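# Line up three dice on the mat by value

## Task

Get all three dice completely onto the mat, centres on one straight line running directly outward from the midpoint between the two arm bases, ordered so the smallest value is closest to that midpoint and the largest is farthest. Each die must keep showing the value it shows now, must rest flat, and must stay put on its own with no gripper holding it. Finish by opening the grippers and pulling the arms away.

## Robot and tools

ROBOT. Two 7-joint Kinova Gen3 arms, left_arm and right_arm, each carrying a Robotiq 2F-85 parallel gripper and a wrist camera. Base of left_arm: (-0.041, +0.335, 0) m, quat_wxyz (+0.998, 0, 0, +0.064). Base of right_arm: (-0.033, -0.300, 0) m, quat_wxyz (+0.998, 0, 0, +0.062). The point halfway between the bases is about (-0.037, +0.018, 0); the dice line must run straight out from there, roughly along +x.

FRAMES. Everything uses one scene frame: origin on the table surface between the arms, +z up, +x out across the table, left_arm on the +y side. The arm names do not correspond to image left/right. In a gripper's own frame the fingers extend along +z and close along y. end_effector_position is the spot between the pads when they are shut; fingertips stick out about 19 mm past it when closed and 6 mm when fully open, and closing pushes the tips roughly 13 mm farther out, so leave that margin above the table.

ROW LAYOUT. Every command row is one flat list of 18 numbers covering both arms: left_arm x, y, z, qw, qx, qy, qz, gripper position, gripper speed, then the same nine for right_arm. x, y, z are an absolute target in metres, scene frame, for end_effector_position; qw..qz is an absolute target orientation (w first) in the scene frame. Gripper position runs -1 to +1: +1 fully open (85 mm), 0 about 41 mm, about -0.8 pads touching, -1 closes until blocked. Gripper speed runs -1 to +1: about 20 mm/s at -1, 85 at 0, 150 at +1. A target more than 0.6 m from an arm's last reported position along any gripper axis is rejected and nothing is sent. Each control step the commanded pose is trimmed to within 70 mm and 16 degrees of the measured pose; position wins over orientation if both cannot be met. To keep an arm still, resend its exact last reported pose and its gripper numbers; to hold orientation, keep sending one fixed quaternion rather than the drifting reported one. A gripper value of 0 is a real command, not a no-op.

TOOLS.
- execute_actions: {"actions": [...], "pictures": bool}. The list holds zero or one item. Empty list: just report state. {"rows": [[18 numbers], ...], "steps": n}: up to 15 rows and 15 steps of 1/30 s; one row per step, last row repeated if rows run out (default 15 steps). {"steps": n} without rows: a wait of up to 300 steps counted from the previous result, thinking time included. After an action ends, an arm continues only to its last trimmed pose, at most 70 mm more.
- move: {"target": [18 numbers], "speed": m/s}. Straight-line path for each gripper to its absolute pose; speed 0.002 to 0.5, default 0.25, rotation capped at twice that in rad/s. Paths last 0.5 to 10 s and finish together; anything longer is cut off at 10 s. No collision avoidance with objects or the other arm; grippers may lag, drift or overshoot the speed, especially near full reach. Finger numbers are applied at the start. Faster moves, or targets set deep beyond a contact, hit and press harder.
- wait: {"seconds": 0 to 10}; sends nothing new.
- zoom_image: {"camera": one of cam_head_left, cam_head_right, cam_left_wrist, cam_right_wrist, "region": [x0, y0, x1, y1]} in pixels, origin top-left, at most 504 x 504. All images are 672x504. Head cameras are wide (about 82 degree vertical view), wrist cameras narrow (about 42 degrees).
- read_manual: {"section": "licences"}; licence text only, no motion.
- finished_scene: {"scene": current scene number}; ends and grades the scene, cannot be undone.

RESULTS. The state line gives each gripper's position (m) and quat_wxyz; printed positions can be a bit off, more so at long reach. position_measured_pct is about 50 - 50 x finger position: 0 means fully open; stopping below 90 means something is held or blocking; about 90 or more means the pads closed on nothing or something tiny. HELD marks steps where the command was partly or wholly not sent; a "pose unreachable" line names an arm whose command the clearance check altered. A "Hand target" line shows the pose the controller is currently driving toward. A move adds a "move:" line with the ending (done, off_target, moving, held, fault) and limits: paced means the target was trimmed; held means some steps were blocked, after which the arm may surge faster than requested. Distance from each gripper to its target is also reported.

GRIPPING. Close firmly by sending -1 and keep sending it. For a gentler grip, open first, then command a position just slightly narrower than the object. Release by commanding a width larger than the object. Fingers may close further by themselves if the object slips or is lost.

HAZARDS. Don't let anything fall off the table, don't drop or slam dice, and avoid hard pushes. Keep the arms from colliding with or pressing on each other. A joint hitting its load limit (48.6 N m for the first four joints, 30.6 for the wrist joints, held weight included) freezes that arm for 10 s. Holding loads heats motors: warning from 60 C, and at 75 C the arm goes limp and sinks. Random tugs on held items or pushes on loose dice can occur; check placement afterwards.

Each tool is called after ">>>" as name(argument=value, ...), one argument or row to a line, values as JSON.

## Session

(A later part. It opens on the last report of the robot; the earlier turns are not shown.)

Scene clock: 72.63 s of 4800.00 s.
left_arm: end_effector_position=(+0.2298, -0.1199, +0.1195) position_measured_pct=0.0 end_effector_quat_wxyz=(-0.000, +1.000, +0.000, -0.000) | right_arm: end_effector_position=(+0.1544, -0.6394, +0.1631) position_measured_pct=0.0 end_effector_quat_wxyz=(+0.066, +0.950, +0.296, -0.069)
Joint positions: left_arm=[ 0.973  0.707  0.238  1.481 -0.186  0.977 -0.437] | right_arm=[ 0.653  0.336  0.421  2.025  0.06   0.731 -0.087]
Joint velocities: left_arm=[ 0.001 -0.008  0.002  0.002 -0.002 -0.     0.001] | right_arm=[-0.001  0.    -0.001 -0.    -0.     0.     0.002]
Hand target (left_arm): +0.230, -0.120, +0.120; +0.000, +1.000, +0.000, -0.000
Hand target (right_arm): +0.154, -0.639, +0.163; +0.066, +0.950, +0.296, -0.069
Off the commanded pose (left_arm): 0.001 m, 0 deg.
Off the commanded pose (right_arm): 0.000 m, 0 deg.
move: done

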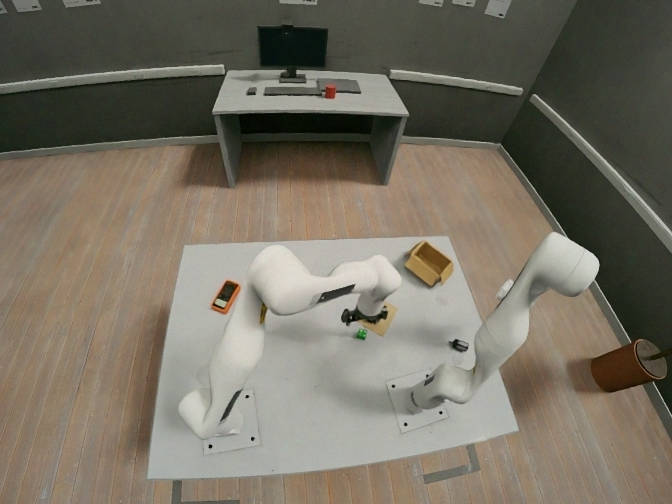

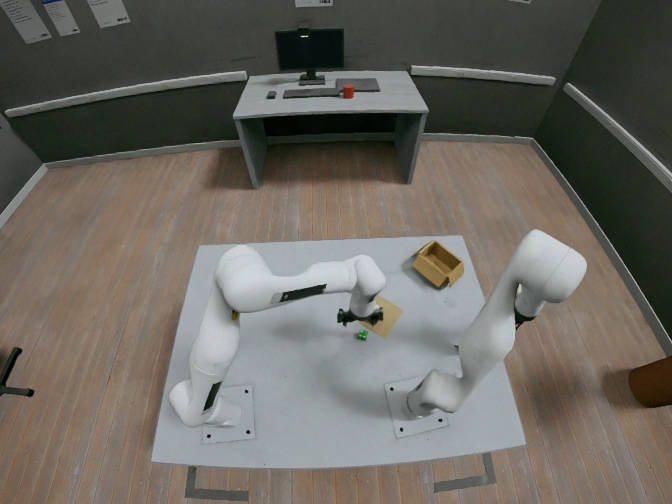

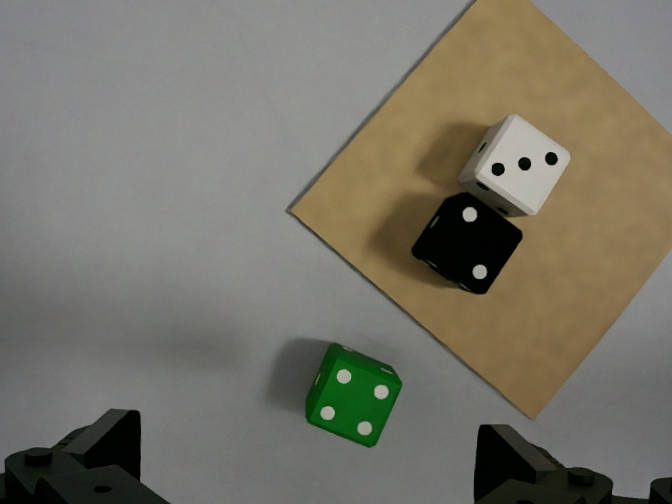

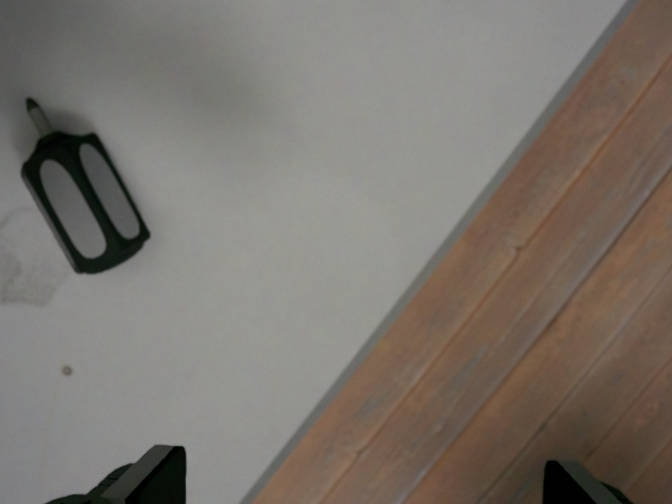

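>>> move(
  target=[0.234,-0.132,0.024,0,0.985,-0.174,0,1,0, 0.1544,-0.6394,0.1631,0.066,0.95,0.296,-0.069,1,0],
  speed=0.08,
)

>>> move(
  target=[0.234,-0.132,0.024,0,0.985,-0.174,0,-1,0, 0.1544,-0.6394,0.1631,0.066,0.95,0.296,-0.069,1,0],
)

Scene clock: 87.13 s of 4800.00 s.
left_arm: end_effector_position=(+0.2342, -0.1319, +0.0243) position_measured_pct=0.0 end_effector_quat_wxyz=(-0.000, +0.985, -0.174, +0.000) | right_arm: end_effector_position=(+0.1544, -0.6394, +0.1631) position_measured_pct=0.0 end_effector_quat_wxyz=(+0.066, +0.950, +0.296, -0.069)
Joint positions: left_arm=[ 0.955  0.883  0.287  1.503 -0.311  0.8   -0.688] | right_arm=[ 0.653  0.336  0.421  2.025  0.06   0.731 -0.087]
Joint velocities: left_arm=[-0.001  0.004 -0.002 -0.     0.     0.001 -0.001] | right_arm=[-0.    -0.001  0.    -0.001  0.    -0.     0.002]
Hand target (left_arm): +0.234, -0.132, +0.024; -0.000, +0.985, -0.174, +0.000
Hand target (right_arm): +0.154, -0.639, +0.163; +0.066, +0.950, +0.296, -0.069
Off the commanded pose (left_arm): 0.000 m, 0 deg.
Off the commanded pose (right_arm): 0.000 m, 0 deg.
After step 90, 9.07 s passed at rest.
move: done

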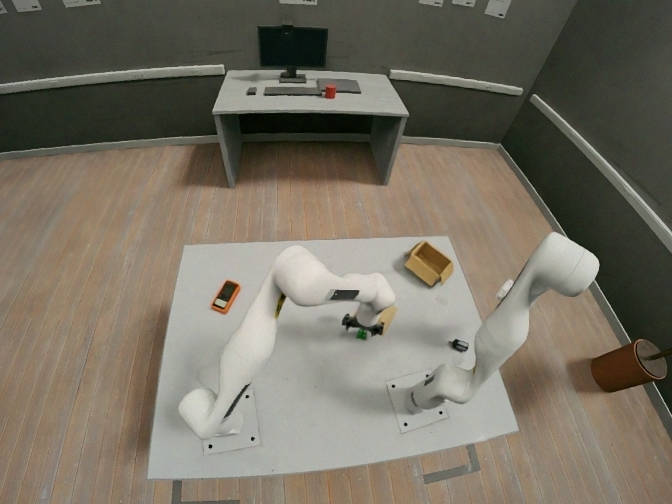

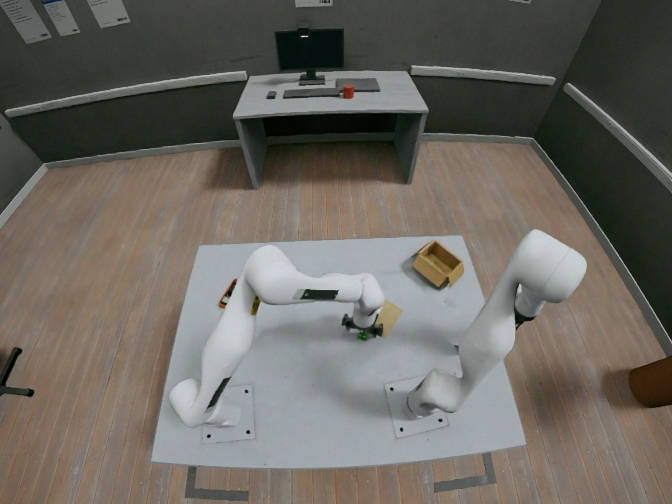

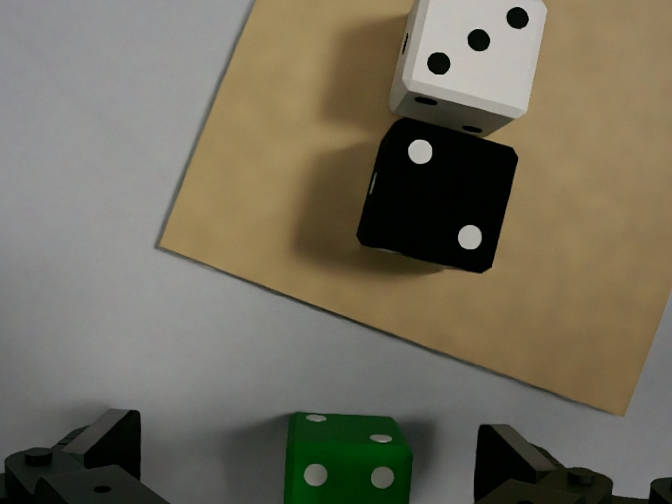

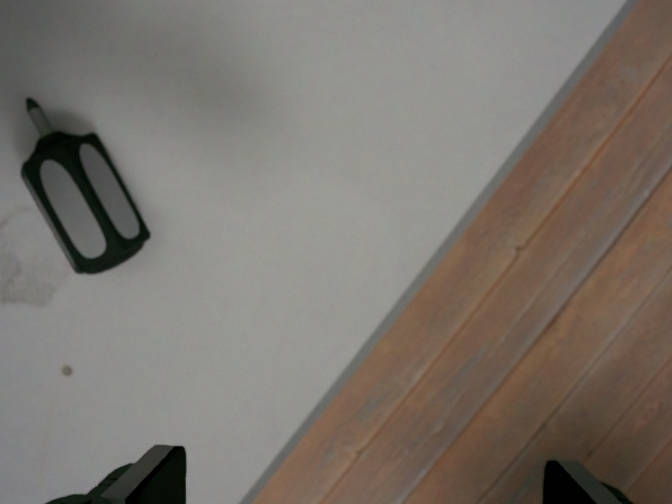

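Scene clock: 88.17 s of 4800.00 s.
left_arm: end_effector_position=(+0.2341, -0.1323, +0.0246) position_measured_pct=63.9 end_effector_quat_wxyz=(+0.000, +0.985, -0.174, +0.000) | right_arm: end_effector_position=(+0.1544, -0.6394, +0.1631) position_measured_pct=0.0 end_effector_quat_wxyz=(+0.066, +0.950, +0.296, -0.069)
Joint positions: left_arm=[ 0.955  0.883  0.287  1.503 -0.31   0.8   -0.688] | right_arm=[ 0.653  0.336  0.421  2.025  0.06   0.731 -0.087]
Joint velocities: left_arm=[-0.    -0.     0.     0.    -0.001  0.001 -0.   ] | right_arm=[-0.002 -0.     0.    -0.001 -0.001  0.     0.   ]
Hand target (left_arm): +0.234, -0.132, +0.024; -0.000, +0.985, -0.174, +0.000
Hand target (right_arm): +0.154, -0.639, +0.163; +0.066, +0.950, +0.296, -0.069
Off the commanded pose (left_arm): 0.001 m, 0 deg.
Off the commanded pose (right_arm): 0.000 m, 0 deg.
move: done

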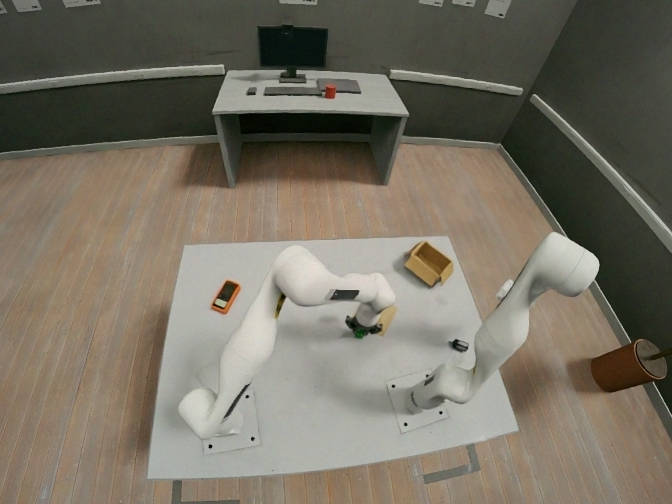

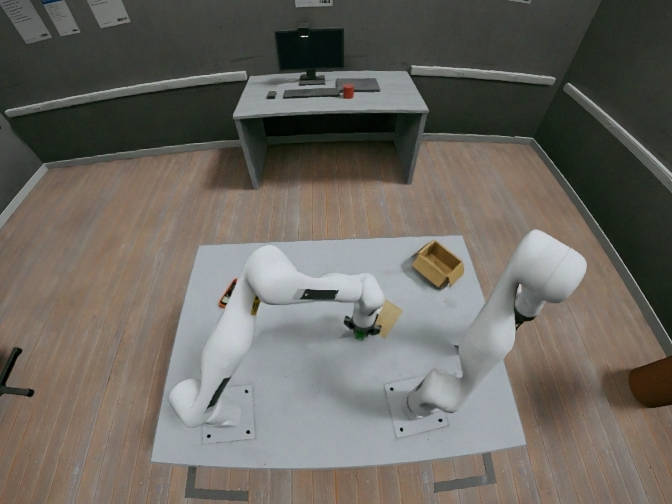

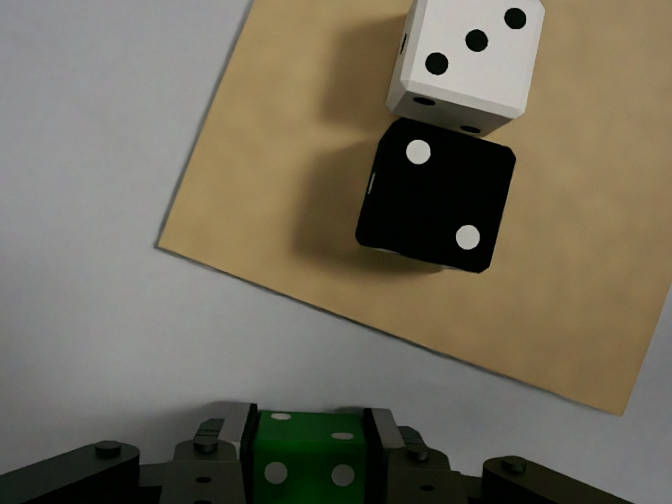

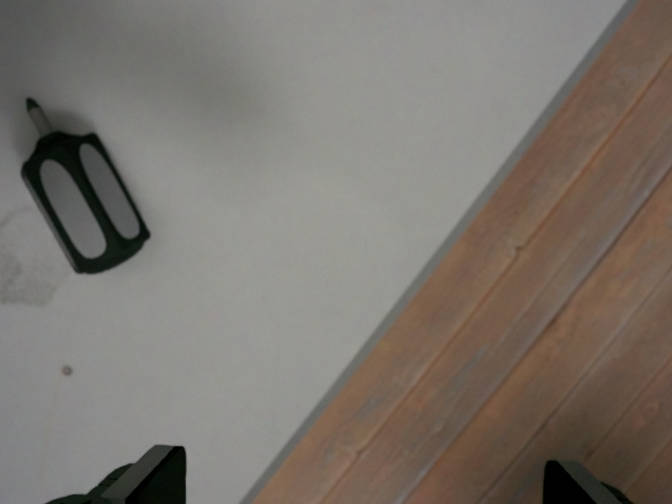

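>>> move(
  target=[0.234,-0.132,0.08,0,0.985,-0.174,0,-1,0, 0.1544,-0.6394,0.1631,0.066,0.95,0.296,-0.069,1,0],
)

>>> move(
  target=[0.358,-0.223,0.08,0,0.963,-0.27,0,-1,0, 0.1544,-0.6394,0.1631,0.066,0.95,0.296,-0.069,1,0],
)

>>> move(
  target=[0.358,-0.223,0.028,0,0.963,-0.27,0,-1,0, 0.1544,-0.6394,0.1631,0.066,0.95,0.296,-0.069,1,0],
  speed=0.05,
)

>>> move(
  target=[0.358,-0.223,0.028,0,0.963,-0.27,0,0.5,0, 0.1544,-0.6394,0.1631,0.066,0.95,0.296,-0.069,1,0],
)

>>> move(
  target=[0.29,-0.18,0.25,0,0.963,-0.27,0,1,0, 0.1544,-0.6394,0.1631,0.066,0.95,0.296,-0.069,1,0],
)

Scene clock: 95.20 s of 4800.00 s.
left_arm: end_effector_position=(+0.2338, -0.1320, +0.0797) position_measured_pct=63.9 end_effector_quat_wxyz=(-0.000, +0.985, -0.174, -0.000) | right_arm: end_effector_position=(+0.1544, -0.6394, +0.1631) position_measured_pct=0.0 end_effector_quat_wxyz=(+0.066, +0.950, +0.296, -0.069)
Joint positions: left_arm=[ 0.94   0.797  0.316  1.47  -0.283  0.919 -0.71 ] | right_arm=[ 0.653  0.336  0.421  2.025  0.06   0.731 -0.087]
Joint velocities: left_arm=[-0.002 -0.004  0.002  0.001  0.001 -0.    -0.001] | right_arm=[ 0.001  0.001 -0.     0.    -0.     0.    -0.   ]
Hand target (left_arm): +0.234, -0.132, +0.080; +0.000, +0.985, -0.174, -0.000
Hand target (right_arm): +0.154, -0.639, +0.163; +0.066, +0.950, +0.296, -0.069
Off the commanded pose (left_arm): 0.000 m, 0 deg.
Off the commanded pose (right_arm): 0.000 m, 0 deg.
After step 90, 3.30 s passed at rest.
move: done

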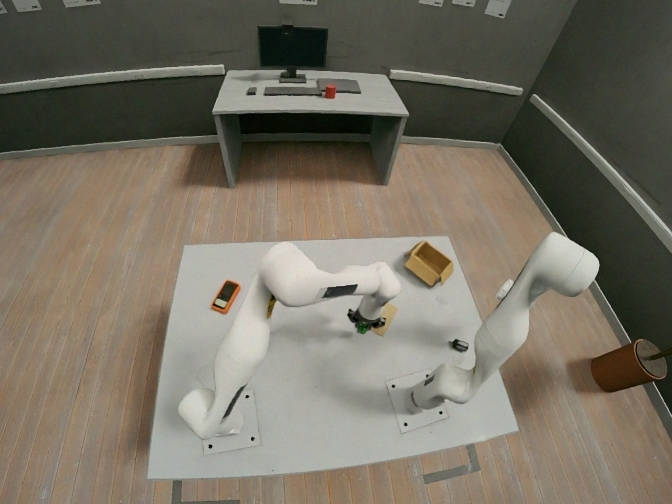

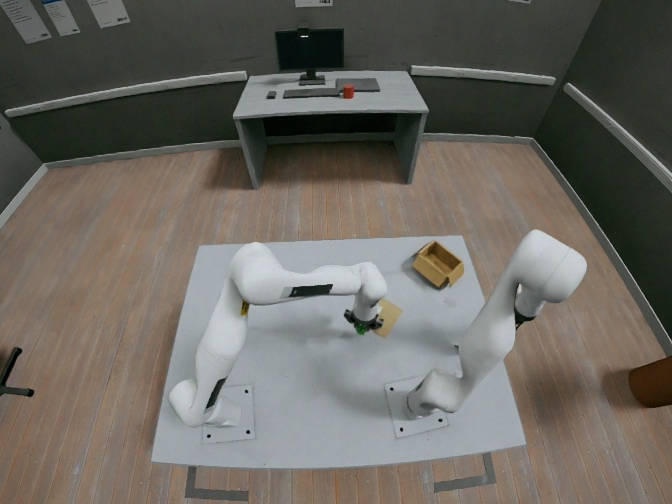

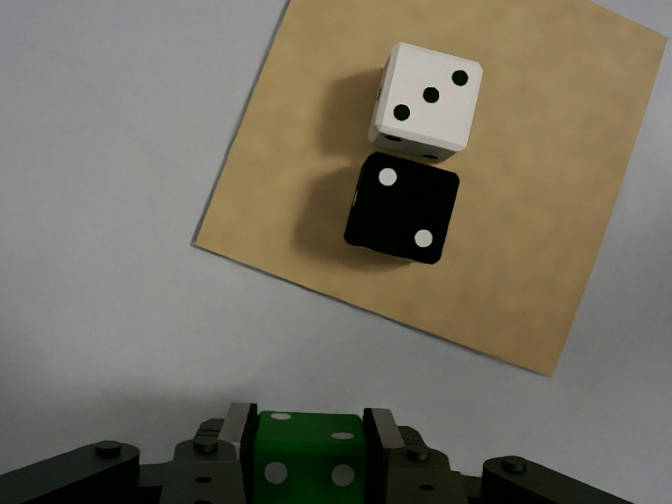

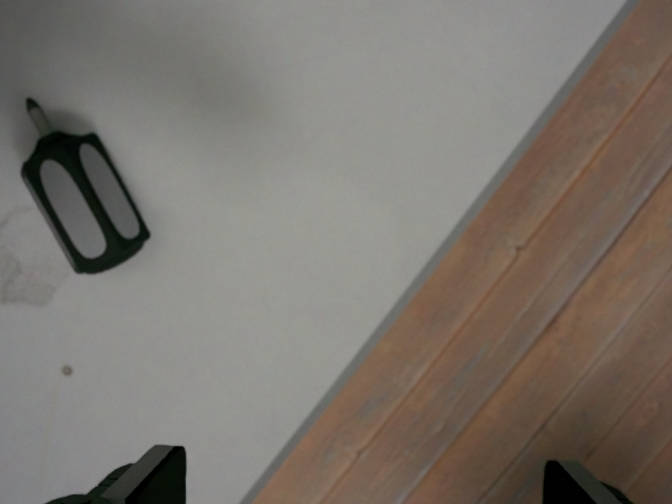

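Scene clock: 96.40 s of 4800.00 s.
left_arm: end_effector_position=(+0.3585, -0.2232, +0.0813) position_measured_pct=63.9 end_effector_quat_wxyz=(+0.001, +0.963, -0.271, +0.000) | right_arm: end_effector_position=(+0.1544, -0.6394, +0.1631) position_measured_pct=0.0 end_effector_quat_wxyz=(+0.066, +0.950, +0.296, -0.069)
Joint positions: left_arm=[ 0.937  1.145  0.362  0.689 -0.337  1.344 -1.076] | right_arm=[ 0.653  0.336  0.421  2.025  0.06   0.731 -0.087]
Joint velocities: left_arm=[ 0.007  0.018 -0.001 -0.016  0.     0.004  0.   ] | right_arm=[ 0.001  0.    -0.    -0.     0.    -0.     0.001]
Hand target (left_arm): +0.358, -0.223, +0.080; +0.001, +0.963, -0.271, -0.000
Hand target (right_arm): +0.154, -0.639, +0.163; +0.066, +0.950, +0.296, -0.069
Off the commanded pose (left_arm): 0.001 m, 0 deg.
Off the commanded pose (right_arm): 0.000 m, 0 deg.
move: done

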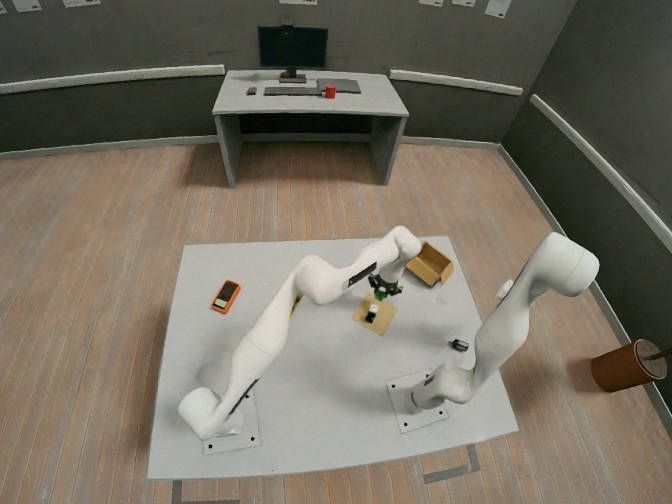

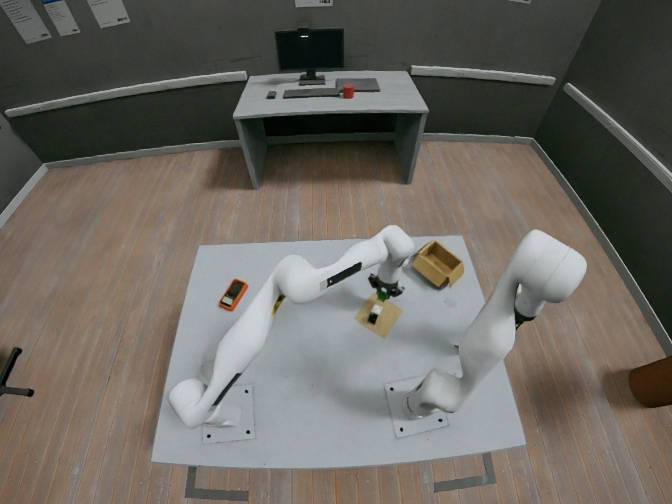

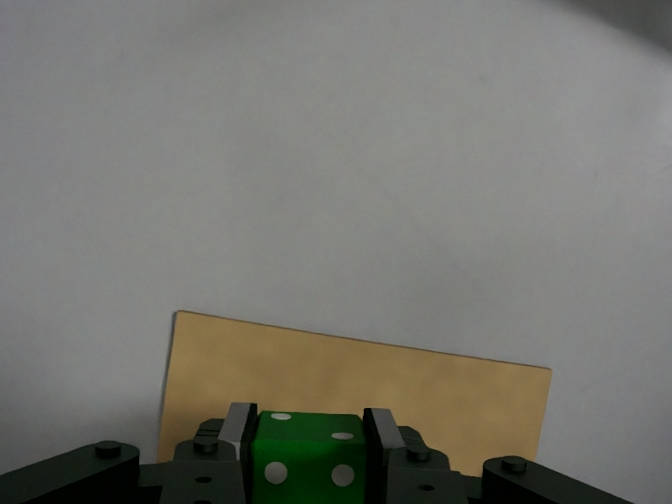

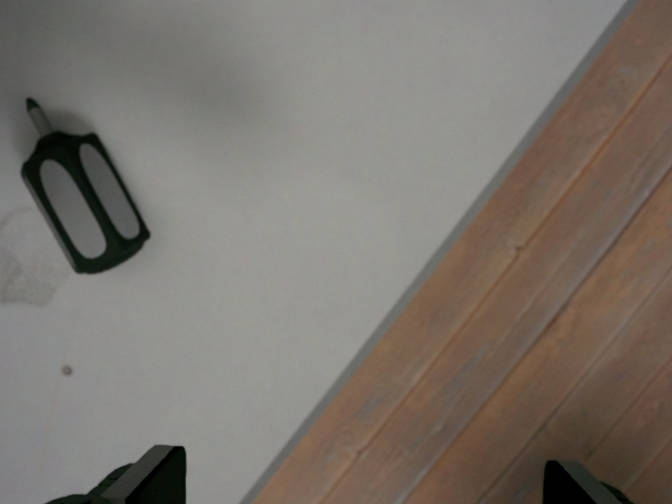

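Scene clock: 97.70 s of 4800.00 s.
left_arm: end_effector_position=(+0.3584, -0.2234, +0.0292) position_measured_pct=63.9 end_effector_quat_wxyz=(+0.001, +0.963, -0.270, +0.001) | right_arm: end_effector_position=(+0.1544, -0.6394, +0.1631) position_measured_pct=0.0 end_effector_quat_wxyz=(+0.066, +0.950, +0.296, -0.069)
Joint positions: left_arm=[ 0.935  1.2    0.351  0.738 -0.346  1.242 -1.062] | right_arm=[ 0.653  0.336  0.421  2.025  0.06   0.731 -0.087]
Joint velocities: left_arm=[-0.    -0.    -0.001 -0.     0.    -0.001 -0.001] | right_arm=[-0.001 -0.     0.     0.001 -0.    -0.     0.001]
Hand target (left_arm): +0.358, -0.223, +0.028; -0.000, +0.963, -0.270, +0.000
Hand target (right_arm): +0.154, -0.639, +0.163; +0.066, +0.950, +0.296, -0.069
Off the commanded pose (left_arm): 0.001 m, 0 deg.
Off the commanded pose (right_arm): 0.000 m, 0 deg.
move: done

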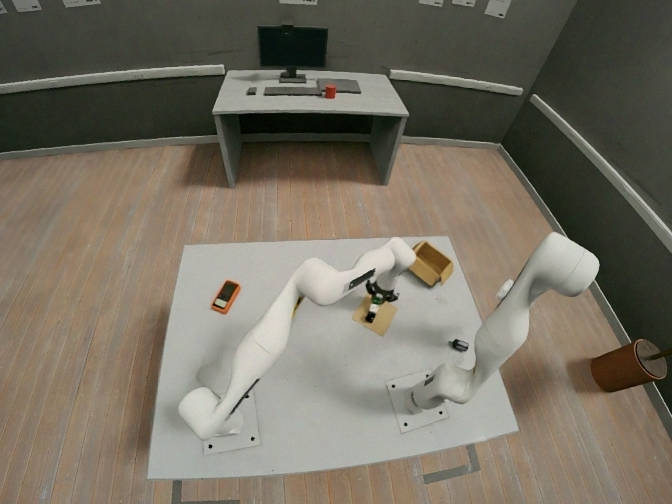

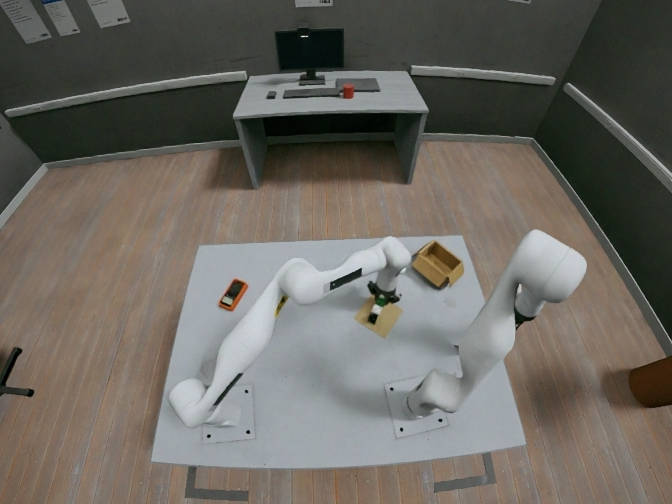

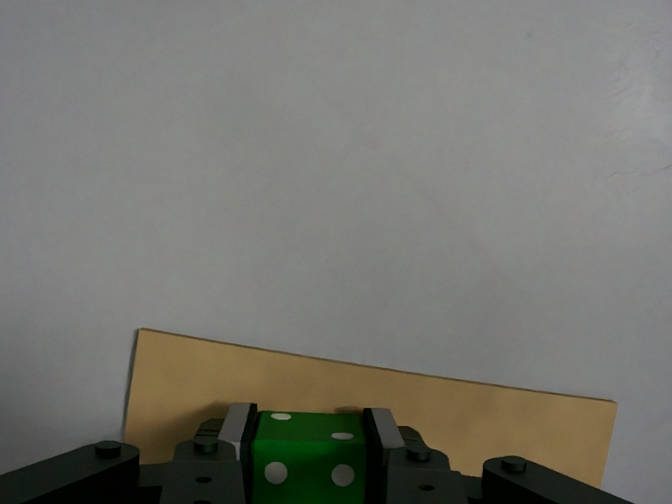

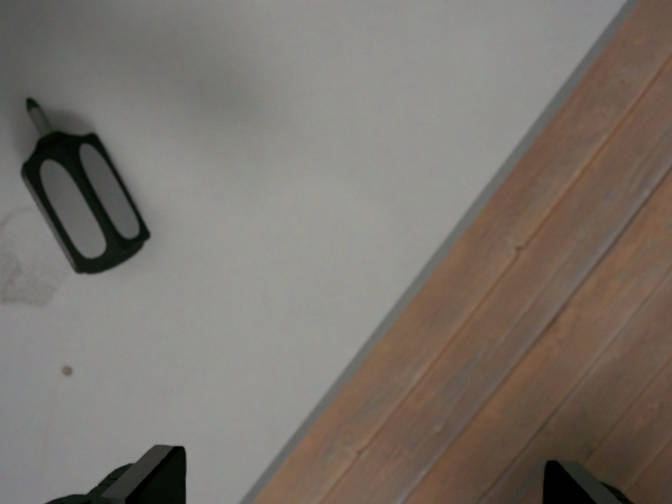

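Scene clock: 98.50 s of 4800.00 s.
left_arm: end_effector_position=(+0.3580, -0.2230, +0.0280) position_measured_pct=25.0 end_effector_quat_wxyz=(+0.000, +0.963, -0.270, +0.000) | right_arm: end_effector_position=(+0.1544, -0.6394, +0.1631) position_measured_pct=0.0 end_effector_quat_wxyz=(+0.066, +0.950, +0.296, -0.069)
Joint positions: left_arm=[ 0.935  1.202  0.351  0.738 -0.346  1.242 -1.063] | right_arm=[ 0.653  0.336  0.421  2.025  0.06   0.731 -0.087]
Joint velocities: left_arm=[ 0.    -0.001 -0.    -0.    -0.001 -0.    -0.001] | right_arm=[-0.001  0.001 -0.     0.     0.001  0.    -0.   ]
Hand target (left_arm): +0.358, -0.223, +0.028; +0.000, +0.963, -0.270, -0.000
Hand target (right_arm): +0.154, -0.639, +0.163; +0.066, +0.950, +0.296, -0.069
Off the commanded pose (left_arm): 0.000 m, 0 deg.
Off the commanded pose (right_arm): 0.000 m, 0 deg.
move: done

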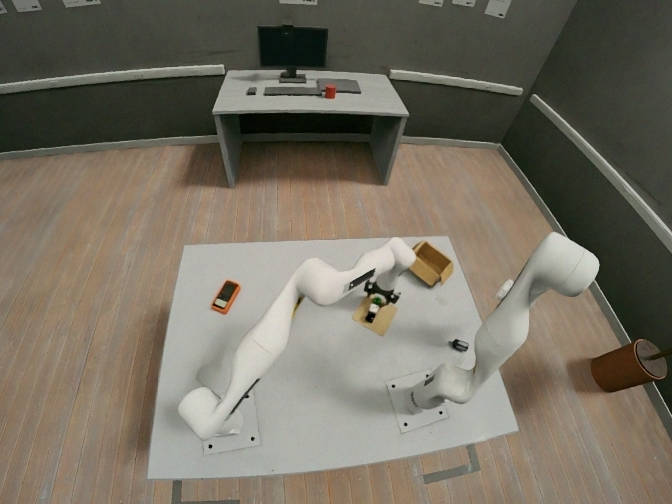

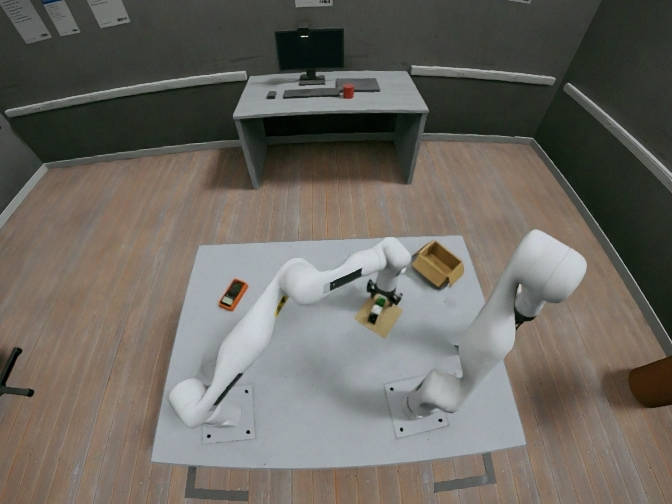

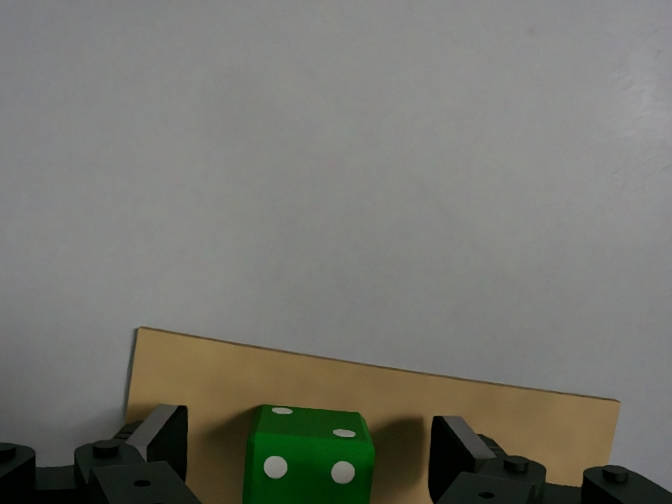

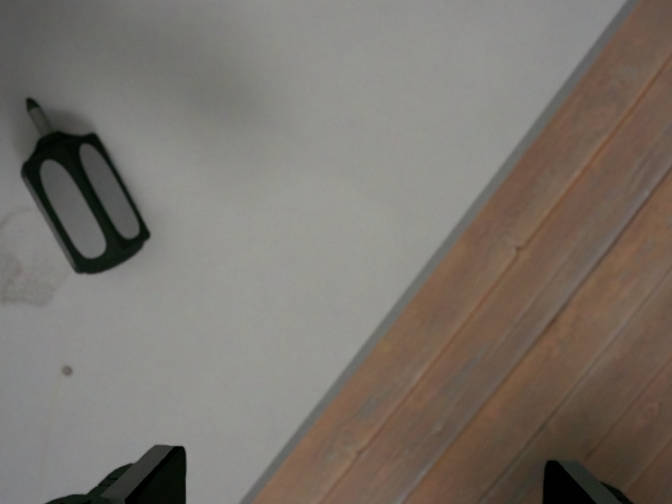

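Scene clock: 99.83 s of 4800.00 s.
left_arm: end_effector_position=(+0.2899, -0.1800, +0.2497) position_measured_pct=0.0 end_effector_quat_wxyz=(-0.000, +0.963, -0.270, -0.000) | right_arm: end_effector_position=(+0.1544, -0.6394, +0.1631) position_measured_pct=0.0 end_effector_quat_wxyz=(+0.066, +0.950, +0.296, -0.069)
Joint positions: left_arm=[ 0.935  0.81   0.399  0.859 -0.286  1.516 -1.011] | right_arm=[ 0.653  0.336  0.421  2.025  0.06   0.731 -0.087]
Joint velocities: left_arm=[-0.001 -0.003  0.002  0.001 -0.001 -0.    -0.   ] | right_arm=[-0.001  0.001 -0.     0.     0.001  0.    -0.001]
Hand target (left_arm): +0.290, -0.180, +0.250; -0.000, +0.963, -0.270, +0.000
Hand target (right_arm): +0.154, -0.639, +0.163; +0.066, +0.950, +0.296, -0.069
Off the commanded pose (left_arm): 0.000 m, 0 deg.
Off the commanded pose (right_arm): 0.000 m, 0 deg.
move: done

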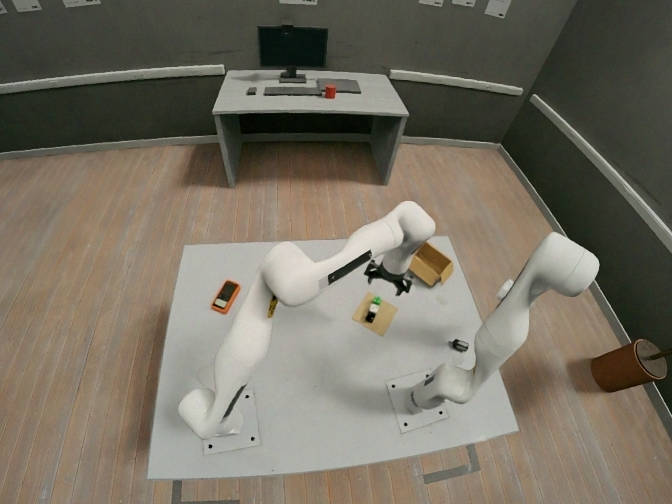

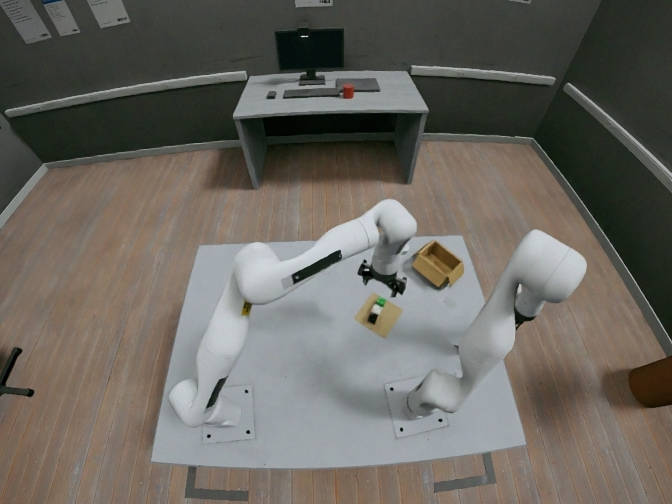

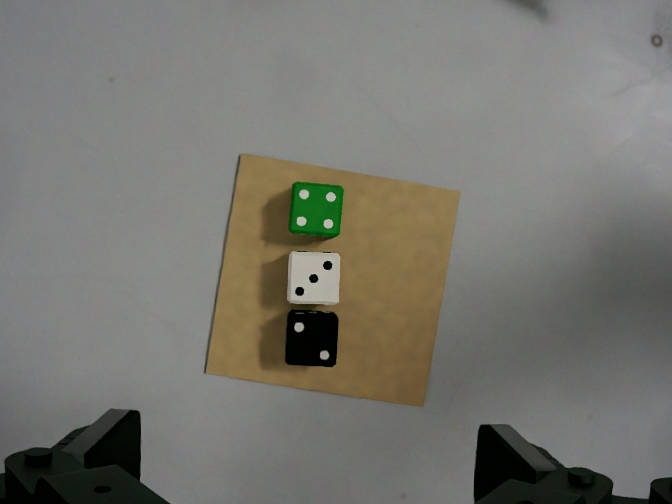

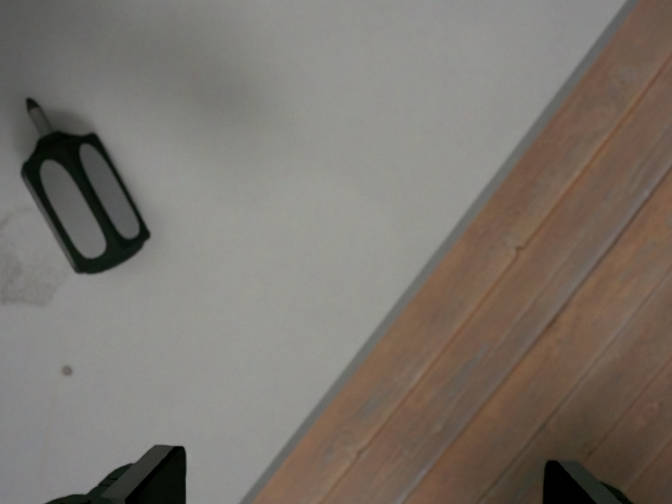

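>>> finished_scene(
  scene=1,
)

The scene is finished: the task was done.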